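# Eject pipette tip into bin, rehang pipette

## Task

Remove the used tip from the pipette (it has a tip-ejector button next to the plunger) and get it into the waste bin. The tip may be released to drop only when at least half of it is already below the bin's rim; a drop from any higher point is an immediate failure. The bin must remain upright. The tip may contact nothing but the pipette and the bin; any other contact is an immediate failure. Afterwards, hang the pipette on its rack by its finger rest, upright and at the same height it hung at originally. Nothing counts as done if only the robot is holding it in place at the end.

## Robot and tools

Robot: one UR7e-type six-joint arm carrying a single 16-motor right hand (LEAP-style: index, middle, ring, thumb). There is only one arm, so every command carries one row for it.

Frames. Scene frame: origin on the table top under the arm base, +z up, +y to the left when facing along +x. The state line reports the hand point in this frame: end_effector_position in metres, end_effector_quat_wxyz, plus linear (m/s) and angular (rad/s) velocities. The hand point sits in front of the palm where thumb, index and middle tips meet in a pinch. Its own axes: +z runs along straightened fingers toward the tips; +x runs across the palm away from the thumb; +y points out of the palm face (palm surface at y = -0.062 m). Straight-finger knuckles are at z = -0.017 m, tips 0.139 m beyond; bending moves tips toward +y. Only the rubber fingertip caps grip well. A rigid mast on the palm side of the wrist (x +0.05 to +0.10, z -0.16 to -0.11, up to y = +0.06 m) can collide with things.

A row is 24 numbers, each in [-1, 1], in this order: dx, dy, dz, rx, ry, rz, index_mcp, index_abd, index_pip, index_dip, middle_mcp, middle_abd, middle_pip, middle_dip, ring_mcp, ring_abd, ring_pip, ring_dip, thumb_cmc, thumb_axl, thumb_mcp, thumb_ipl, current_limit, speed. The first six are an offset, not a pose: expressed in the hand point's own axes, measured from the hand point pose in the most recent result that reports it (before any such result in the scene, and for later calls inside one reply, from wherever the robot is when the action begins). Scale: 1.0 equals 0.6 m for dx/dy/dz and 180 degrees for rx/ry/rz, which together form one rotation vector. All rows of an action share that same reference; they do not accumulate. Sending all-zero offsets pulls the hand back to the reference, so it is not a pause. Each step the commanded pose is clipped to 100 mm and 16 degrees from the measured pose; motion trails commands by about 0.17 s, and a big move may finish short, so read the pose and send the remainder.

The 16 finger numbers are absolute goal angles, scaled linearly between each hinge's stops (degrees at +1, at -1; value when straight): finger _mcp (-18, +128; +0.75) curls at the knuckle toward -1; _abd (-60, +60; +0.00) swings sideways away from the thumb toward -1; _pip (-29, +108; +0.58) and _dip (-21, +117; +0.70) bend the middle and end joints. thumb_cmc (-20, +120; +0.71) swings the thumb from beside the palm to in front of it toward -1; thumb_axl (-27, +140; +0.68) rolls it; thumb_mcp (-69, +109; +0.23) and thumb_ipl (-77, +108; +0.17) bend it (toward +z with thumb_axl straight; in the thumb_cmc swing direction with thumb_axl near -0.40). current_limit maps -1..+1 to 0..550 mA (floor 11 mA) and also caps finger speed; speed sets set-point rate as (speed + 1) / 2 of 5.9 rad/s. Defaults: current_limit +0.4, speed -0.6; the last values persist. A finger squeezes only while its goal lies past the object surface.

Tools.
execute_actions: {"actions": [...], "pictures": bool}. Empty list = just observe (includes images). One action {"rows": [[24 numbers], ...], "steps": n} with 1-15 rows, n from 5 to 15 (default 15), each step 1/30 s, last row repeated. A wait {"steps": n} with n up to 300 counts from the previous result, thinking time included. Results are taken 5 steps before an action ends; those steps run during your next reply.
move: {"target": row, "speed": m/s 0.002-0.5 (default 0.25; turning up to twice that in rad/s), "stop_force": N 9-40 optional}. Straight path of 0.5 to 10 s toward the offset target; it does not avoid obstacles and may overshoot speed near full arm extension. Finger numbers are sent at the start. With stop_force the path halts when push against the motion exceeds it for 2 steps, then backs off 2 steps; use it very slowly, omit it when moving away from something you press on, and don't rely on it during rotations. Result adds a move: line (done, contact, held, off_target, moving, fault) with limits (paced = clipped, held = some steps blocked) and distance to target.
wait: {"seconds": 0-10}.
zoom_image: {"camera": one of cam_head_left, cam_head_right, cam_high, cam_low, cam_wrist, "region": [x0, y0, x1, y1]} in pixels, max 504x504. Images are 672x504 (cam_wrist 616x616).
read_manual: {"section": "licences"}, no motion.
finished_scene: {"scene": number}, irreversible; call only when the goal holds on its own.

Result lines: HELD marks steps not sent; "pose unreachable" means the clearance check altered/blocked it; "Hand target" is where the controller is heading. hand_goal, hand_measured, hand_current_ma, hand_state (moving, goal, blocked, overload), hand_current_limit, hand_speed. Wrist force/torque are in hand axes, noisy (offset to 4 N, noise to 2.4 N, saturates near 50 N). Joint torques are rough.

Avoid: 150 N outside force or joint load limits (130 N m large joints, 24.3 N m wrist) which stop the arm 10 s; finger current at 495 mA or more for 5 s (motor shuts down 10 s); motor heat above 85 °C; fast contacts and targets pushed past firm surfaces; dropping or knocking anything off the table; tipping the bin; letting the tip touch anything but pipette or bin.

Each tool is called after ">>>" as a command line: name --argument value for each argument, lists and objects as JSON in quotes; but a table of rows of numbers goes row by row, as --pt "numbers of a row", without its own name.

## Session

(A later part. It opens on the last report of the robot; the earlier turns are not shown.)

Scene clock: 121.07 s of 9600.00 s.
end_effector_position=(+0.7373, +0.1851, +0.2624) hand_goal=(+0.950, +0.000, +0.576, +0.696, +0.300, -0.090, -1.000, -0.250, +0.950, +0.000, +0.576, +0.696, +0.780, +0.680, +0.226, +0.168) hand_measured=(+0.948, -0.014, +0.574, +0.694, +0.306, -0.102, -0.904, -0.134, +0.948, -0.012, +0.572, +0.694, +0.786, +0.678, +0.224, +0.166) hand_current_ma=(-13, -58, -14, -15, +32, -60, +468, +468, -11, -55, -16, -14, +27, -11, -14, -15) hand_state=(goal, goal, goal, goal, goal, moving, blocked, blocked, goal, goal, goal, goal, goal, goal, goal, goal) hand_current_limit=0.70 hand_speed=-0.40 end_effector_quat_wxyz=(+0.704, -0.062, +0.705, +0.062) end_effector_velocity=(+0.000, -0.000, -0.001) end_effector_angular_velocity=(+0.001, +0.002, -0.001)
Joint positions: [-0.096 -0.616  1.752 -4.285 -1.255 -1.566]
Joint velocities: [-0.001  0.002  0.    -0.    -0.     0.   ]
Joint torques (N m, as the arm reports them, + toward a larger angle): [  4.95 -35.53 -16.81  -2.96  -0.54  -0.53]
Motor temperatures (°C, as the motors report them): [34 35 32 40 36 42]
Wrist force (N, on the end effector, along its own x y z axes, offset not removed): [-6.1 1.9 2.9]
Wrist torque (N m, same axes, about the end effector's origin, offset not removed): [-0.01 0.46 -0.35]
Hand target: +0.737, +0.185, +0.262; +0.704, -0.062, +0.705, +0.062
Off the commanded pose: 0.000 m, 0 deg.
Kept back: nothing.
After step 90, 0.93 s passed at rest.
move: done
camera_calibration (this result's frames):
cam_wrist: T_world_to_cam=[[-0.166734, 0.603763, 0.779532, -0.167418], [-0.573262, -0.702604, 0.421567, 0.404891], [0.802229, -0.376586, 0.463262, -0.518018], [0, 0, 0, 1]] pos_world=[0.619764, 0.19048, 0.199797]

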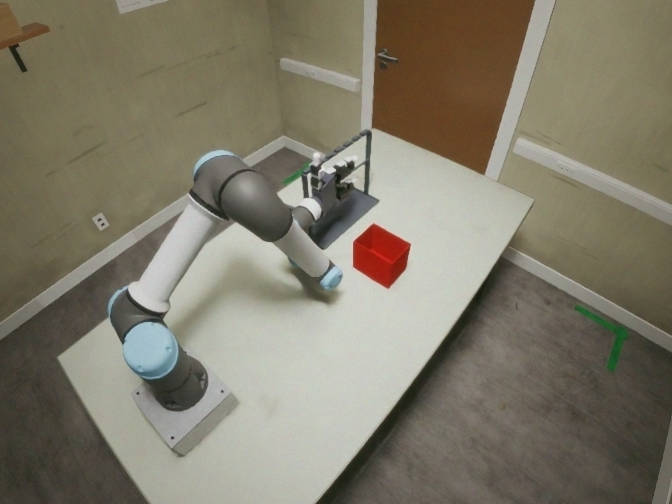

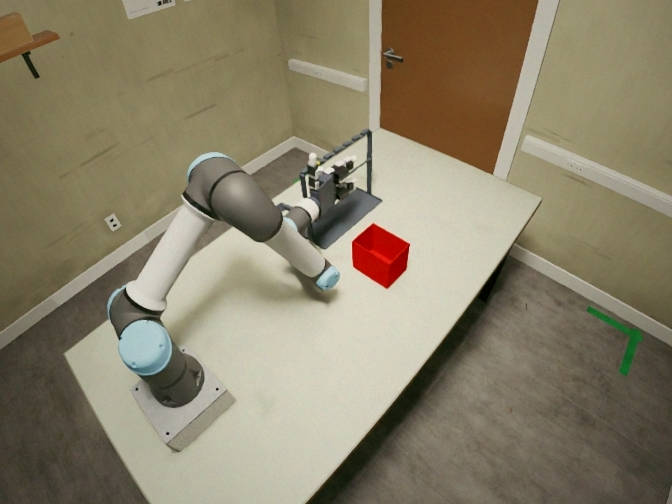

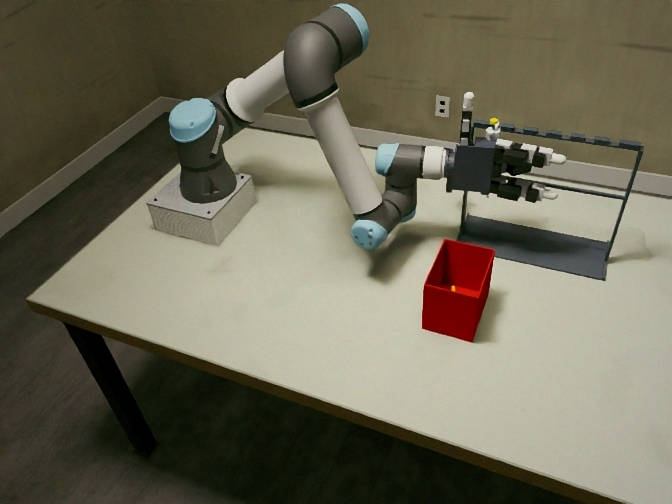

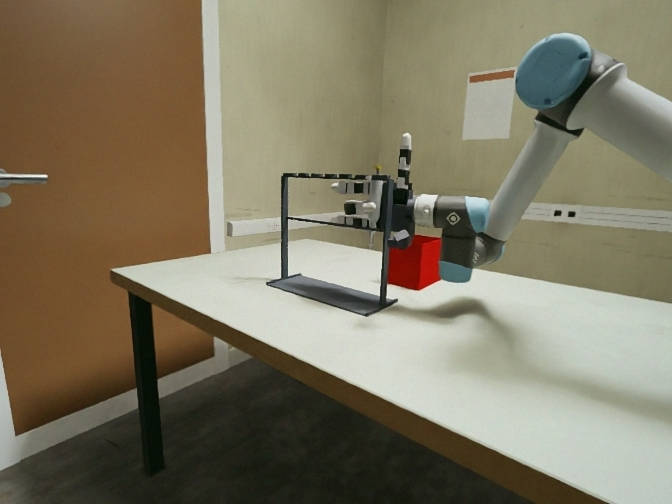

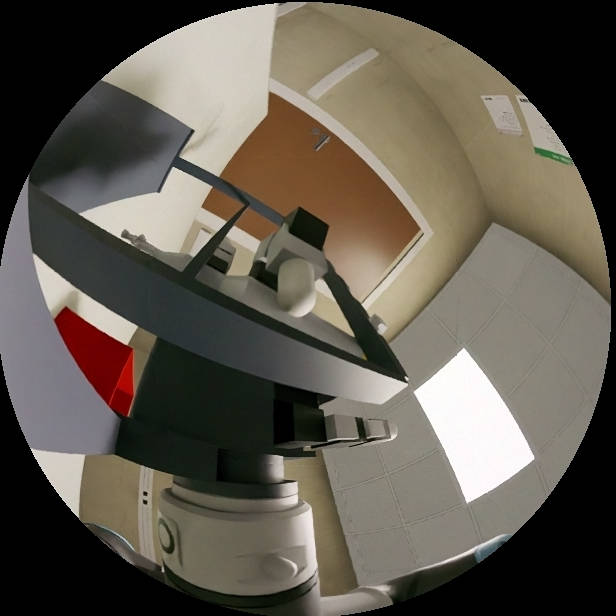

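Contact on the bar (abd current rising). Release the middle finger.

>>> move --target '[0,0,0,0,0,0, 0.95,0,0.576,0.696, 0.30,-0.1,-0.1,0.1, 0.95,0,0.576,0.696, 0.78,0.68,0.226,0.168, 0.7,-0.6]' --speed 0.02

>>> move --target '[0,0,0,0,0,0, 0.95,0,0.576,0.696, 0.9,0,0.576,0.696, 0.95,0,0.576,0.696, 0.78,0.68,0.226,0.168, 0.7,-0.4]' --speed 0.02

>>> move --target '[0,-0.13,-0.023,0,0,0, 0.95,0,0.576,0.696, 0.9,0,0.576,0.696, 0.95,0,0.576,0.696, 0.78,0.68,0.226,0.168, 0.4,-0.4]' --speed 0.06

Scene clock: 122.60 s of 9600.00 s.
end_effector_position=(+0.7373, +0.1851, +0.2624) hand_goal=(+0.950, +0.000, +0.576, +0.696, +0.300, -0.100, -0.100, +0.100, +0.950, +0.000, +0.576, +0.696, +0.780, +0.680, +0.226, +0.168) hand_measured=(+0.948, -0.014, +0.574, +0.694, +0.302, -0.106, -0.102, +0.098, +0.948, -0.012, +0.572, +0.694, +0.786, +0.678, +0.224, +0.166) hand_current_ma=(-13, -58, -14, -15, +14, -28, -14, -15, -11, -55, -16, -14, +27, -11, -14, -15) hand_state=(goal, goal, goal, goal, goal, goal, goal, goal, goal, goal, goal, goal, goal, goal, goal, goal) hand_current_limit=0.70 hand_speed=-0.60 end_effector_quat_wxyz=(+0.704, -0.062, +0.705, +0.062) end_effector_velocity=(-0.000, +0.000, -0.000) end_effector_angular_velocity=(+0.000, +0.001, +0.001)
Joint positions: [-0.096 -0.616  1.752 -4.285 -1.255 -1.566]
Joint velocities: [-0.     0.     0.     0.     0.001  0.   ]
Joint torques (N m, as the arm reports them, + toward a larger angle): [ -0.33 -57.45 -12.56  -0.47   0.05   0.94]
Motor temperatures (°C, as the motors report them): [34 35 32 40 36 42]
Wrist force (N, on the end effector, along its own x y z axes, offset not removed): [-3.3 -0.5 2.0]
Wrist torque (N m, same axes, about the end effector's origin, offset not removed): [-0.29 0.62 -0.51]
Hand target: +0.737, +0.185, +0.262; +0.704, -0.062, +0.705, +0.062
Off the commanded pose: 0.000 m, 0 deg.
Kept back: nothing.
move: done
camera_calibration (this result's frames):
cam_wrist: T_world_to_cam=[[-0.16675, 0.603766, 0.779527, -0.167409], [-0.57327, -0.702603, 0.421557, 0.404899], [0.802219, -0.376585, 0.46328, -0.518024], [0, 0, 0, 1]] pos_world=[0.61977, 0.190479, 0.199802]

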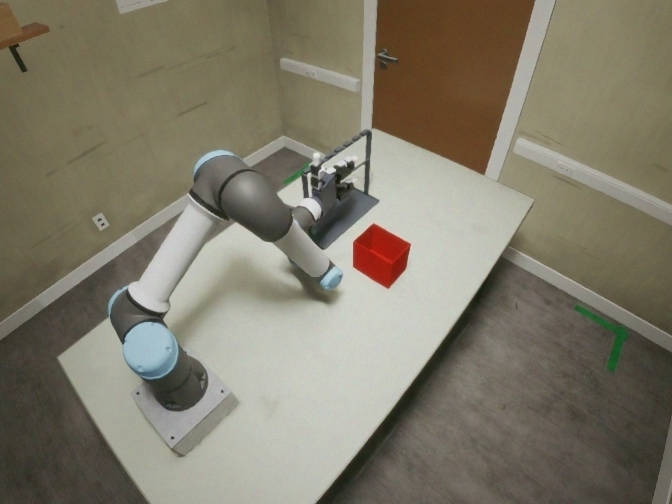

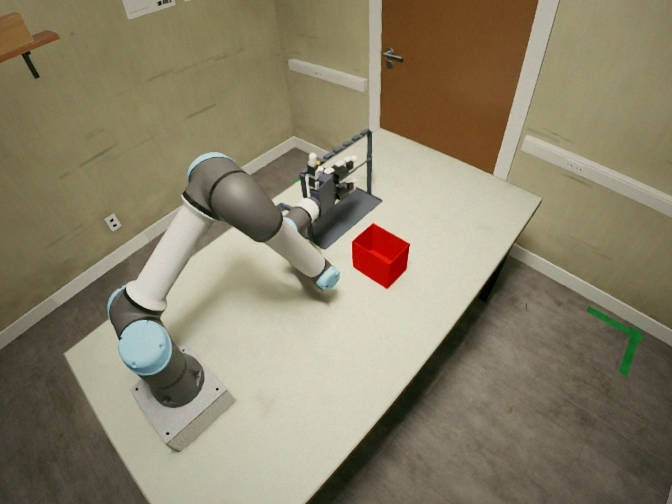

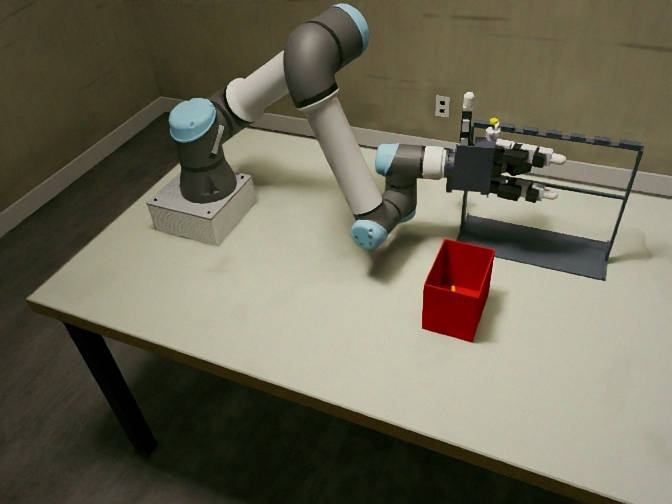

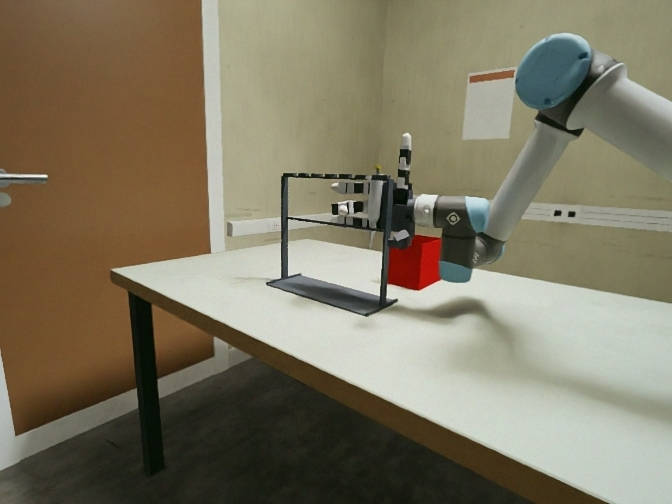

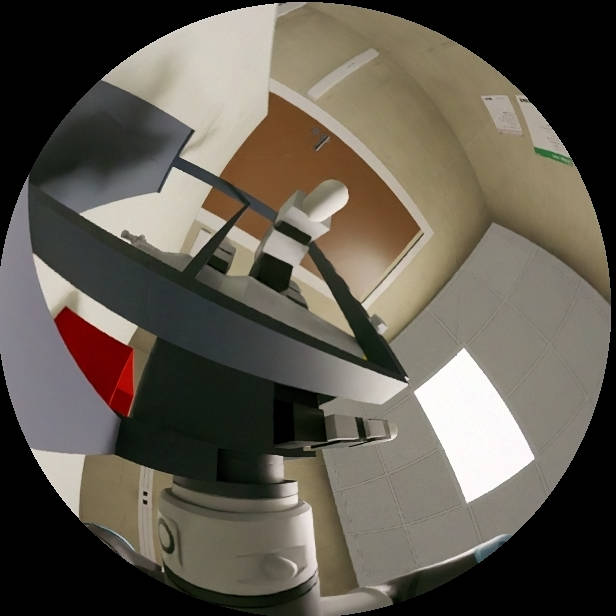

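Scene clock: 123.40 s of 9600.00 s.
end_effector_position=(+0.7373, +0.1851, +0.2624) hand_goal=(+0.950, +0.000, +0.576, +0.696, +0.900, +0.000, +0.576, +0.696, +0.950, +0.000, +0.576, +0.696, +0.780, +0.680, +0.226, +0.168) hand_measured=(+0.948, -0.014, +0.574, +0.694, +0.898, -0.012, +0.574, +0.694, +0.948, -0.012, +0.572, +0.694, +0.786, +0.678, +0.224, +0.166) hand_current_ma=(-13, -58, -14, -15, -9, -59, -15, -15, -11, -55, -16, -14, +27, -11, -14, -15) hand_state=(goal, goal, goal, goal, goal, goal, goal, goal, goal, goal, goal, goal, goal, goal, goal, goal) hand_current_limit=0.70 hand_speed=-0.40 end_effector_quat_wxyz=(+0.704, -0.062, +0.705, +0.062) end_effector_velocity=(-0.000, -0.001, +0.000) end_effector_angular_velocity=(-0.000, -0.001, -0.002)
Joint positions: [-0.096 -0.616  1.752 -4.285 -1.255 -1.566]
Joint velocities: [-0.    -0.     0.001 -0.001 -0.001  0.   ]
Joint torques (N m, as the arm reports them, + toward a larger angle): [  0.31 -57.71 -11.51  -0.61  -0.03   1.06]
Motor temperatures (°C, as the motors report them): [34 35 32 40 36 42]
Wrist force (N, on the end effector, along its own x y z axes, offset not removed): [4.4 -2.0 0.0]
Wrist torque (N m, same axes, about the end effector's origin, offset not removed): [-0.34 -0.64 0.19]
Hand target: +0.737, +0.185, +0.262; +0.704, -0.062, +0.705, +0.062
Off the commanded pose: 0.000 m, 0 deg.
Kept back: nothing.
move: done
camera_calibration (this result's frames):
cam_wrist: T_world_to_cam=[[-0.166751, 0.603766, 0.779526, -0.167409], [-0.573271, -0.702603, 0.421556, 0.404899], [0.802219, -0.376585, 0.463281, -0.518024], [0, 0, 0, 1]] pos_world=[0.61977, 0.190479, 0.199803]

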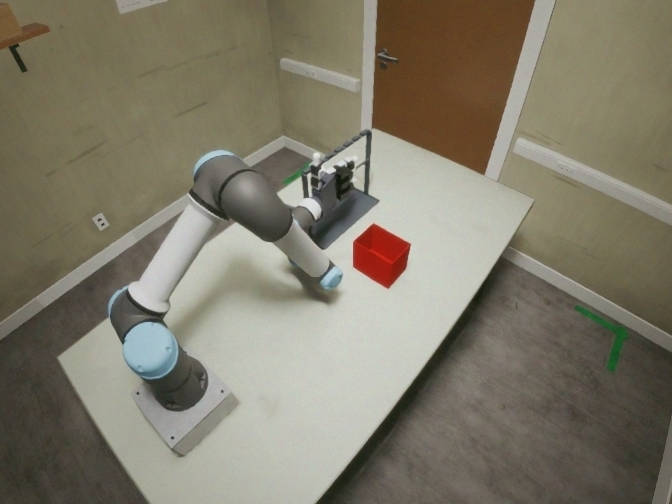

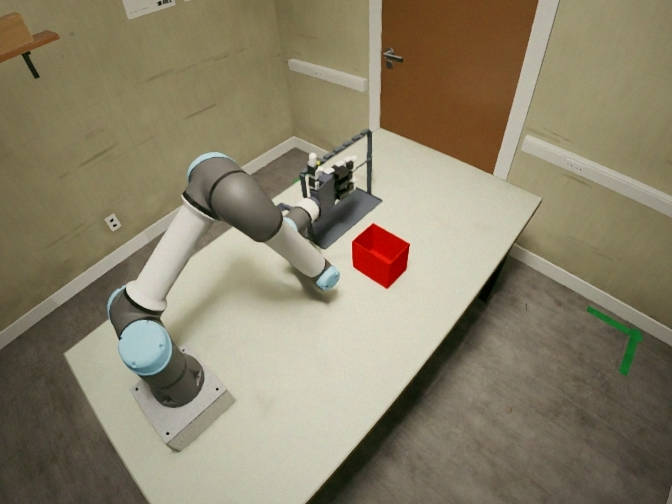

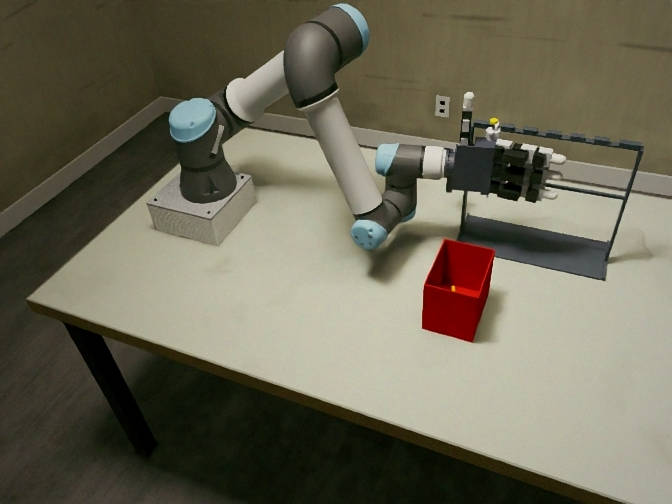

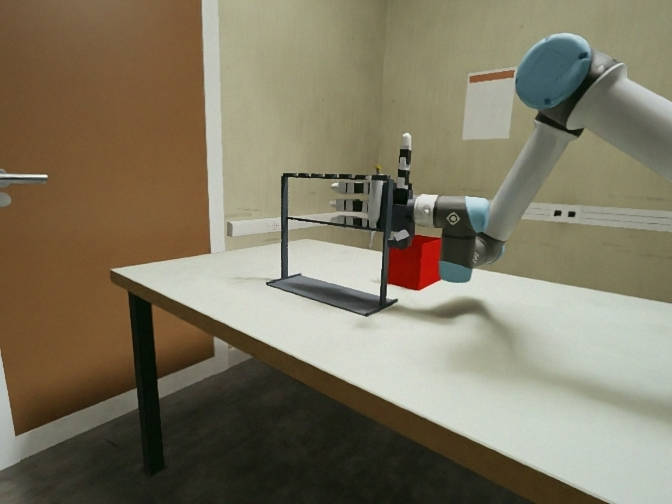

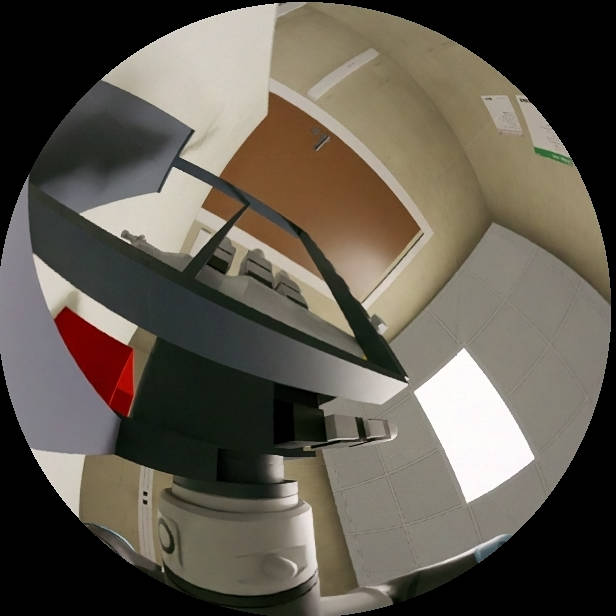

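Scene clock: 125.13 s of 9600.00 s.
end_effector_position=(+0.7372, +0.1061, +0.2626) hand_goal=(+0.950, +0.000, +0.576, +0.696, +0.900, +0.000, +0.576, +0.696, +0.950, +0.000, +0.576, +0.696, +0.780, +0.680, +0.226, +0.168) hand_measured=(+0.948, -0.014, +0.574, +0.694, +0.898, -0.012, +0.574, +0.694, +0.948, -0.012, +0.572, +0.694, +0.786, +0.678, +0.224, +0.166) hand_current_ma=(-13, -58, -14, -15, -9, -59, -15, -15, -11, -55, -16, -14, +27, -11, -14, -15) hand_state=(goal, goal, goal, goal, goal, goal, goal, goal, goal, goal, goal, goal, goal, goal, goal, goal) hand_current_limit=0.40 hand_speed=-0.40 end_effector_quat_wxyz=(+0.704, -0.062, +0.705, +0.062) end_effector_velocity=(+0.000, -0.002, -0.000) end_effector_angular_velocity=(-0.000, +0.001, -0.000)
Joint positions: [-0.247 -0.618  1.762 -4.293 -1.104 -1.565]
Joint velocities: [-0.003  0.    -0.     0.001  0.003 -0.   ]
Joint torques (N m, as the arm reports them, + toward a larger angle): [-11.14 -38.   -18.47  -0.39   1.52   1.61]
Motor temperatures (°C, as the motors report them): [34 36 32 40 36 42]
Wrist force (N, on the end effector, along its own x y z axes, offset not removed): [-1.0 -1.7 0.3]
Wrist torque (N m, same axes, about the end effector's origin, offset not removed): [-0.16 0.30 -0.28]
Hand target: +0.737, +0.106, +0.263; +0.704, -0.062, +0.705, +0.062
Off the commanded pose: 0.000 m, 0 deg.
Kept back: nothing.
move: done
camera_calibration (this result's frames):
cam_wrist: T_world_to_cam=[[-0.166792, 0.603523, 0.779705, -0.119862], [-0.573311, -0.702726, 0.421297, 0.349391], [0.802181, -0.376745, 0.463216, -0.547787], [0, 0, 0, 1]] pos_world=[0.619742, 0.11149, 0.200004]

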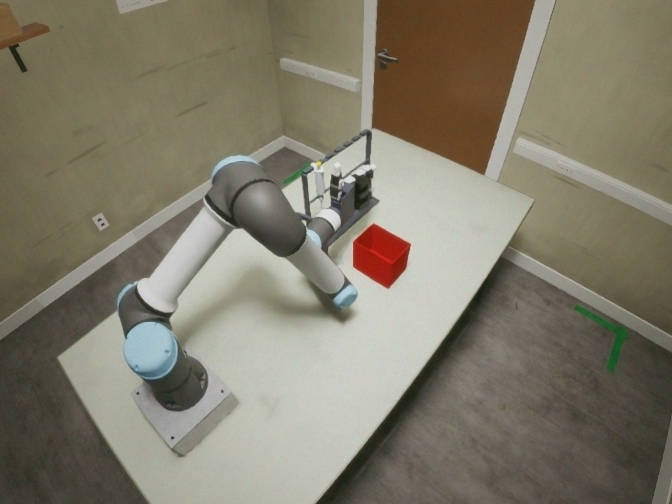

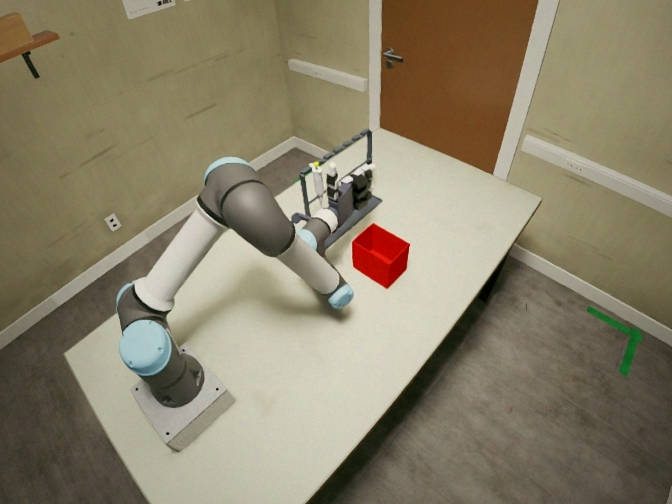

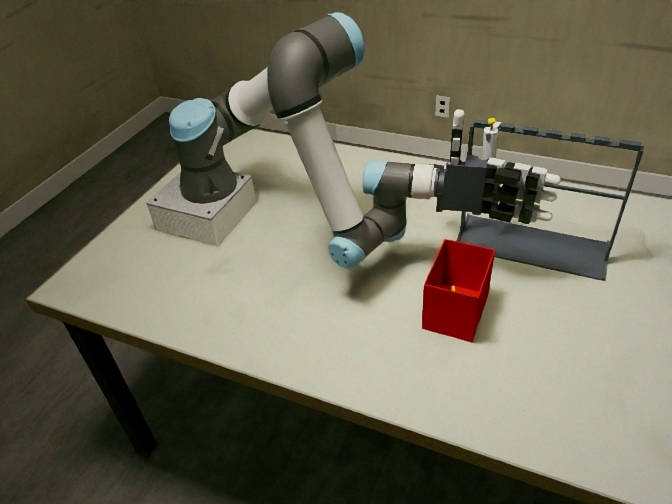

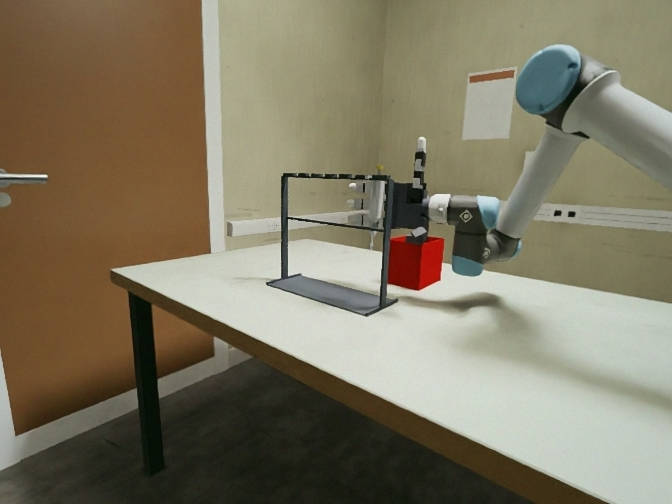

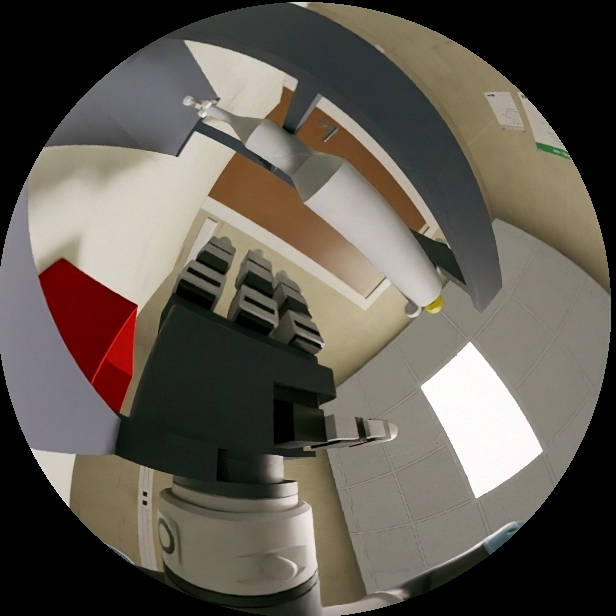

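>>> zoom_image --camera "cam_high" --region '[460, 105, 530, 165]'

>>> zoom_image --camera "cam_low" --region '[330, 155, 430, 255]'

>>> zoom_image --camera "cam_head_left" --region '[295, 150, 355, 215]'

Region (460, 105, 530, 165) of cam_high's 672x504 image, scaled by 7.200, with more detail than that image has; it fills the top 432 rows of this view, and the rest is white.

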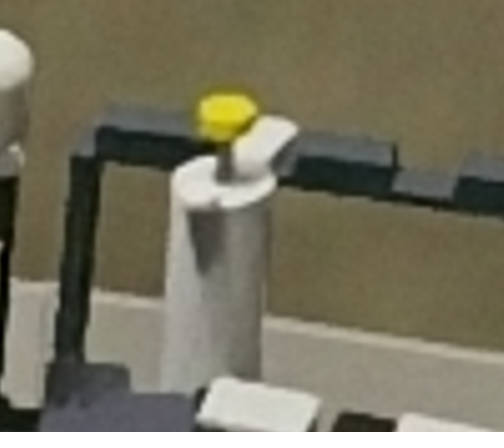

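Region (330, 155, 430, 255) of cam_low's 672x504 image, scaled by 5.040, with more detail than that image has.

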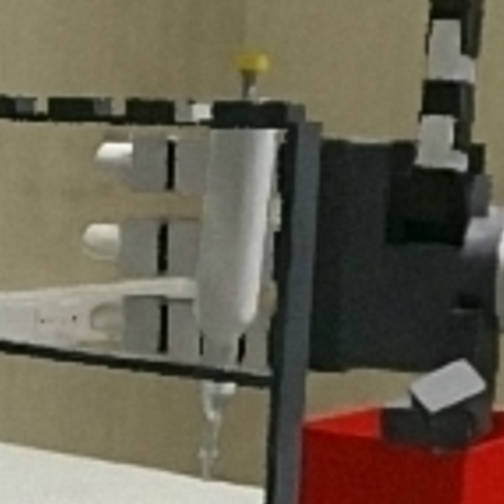

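Region (295, 150, 355, 215) of cam_head_left's 672x504 image, scaled by 7.754, with more detail than that image has; it fills the left 465 columns of this view, and the rest is white.

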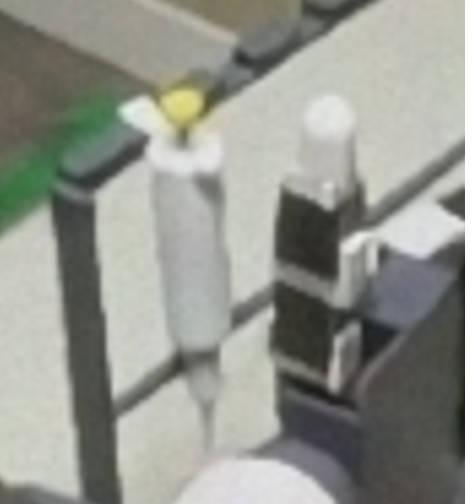

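>>> finished_scene --scene 1

The scene is finished: the task was done.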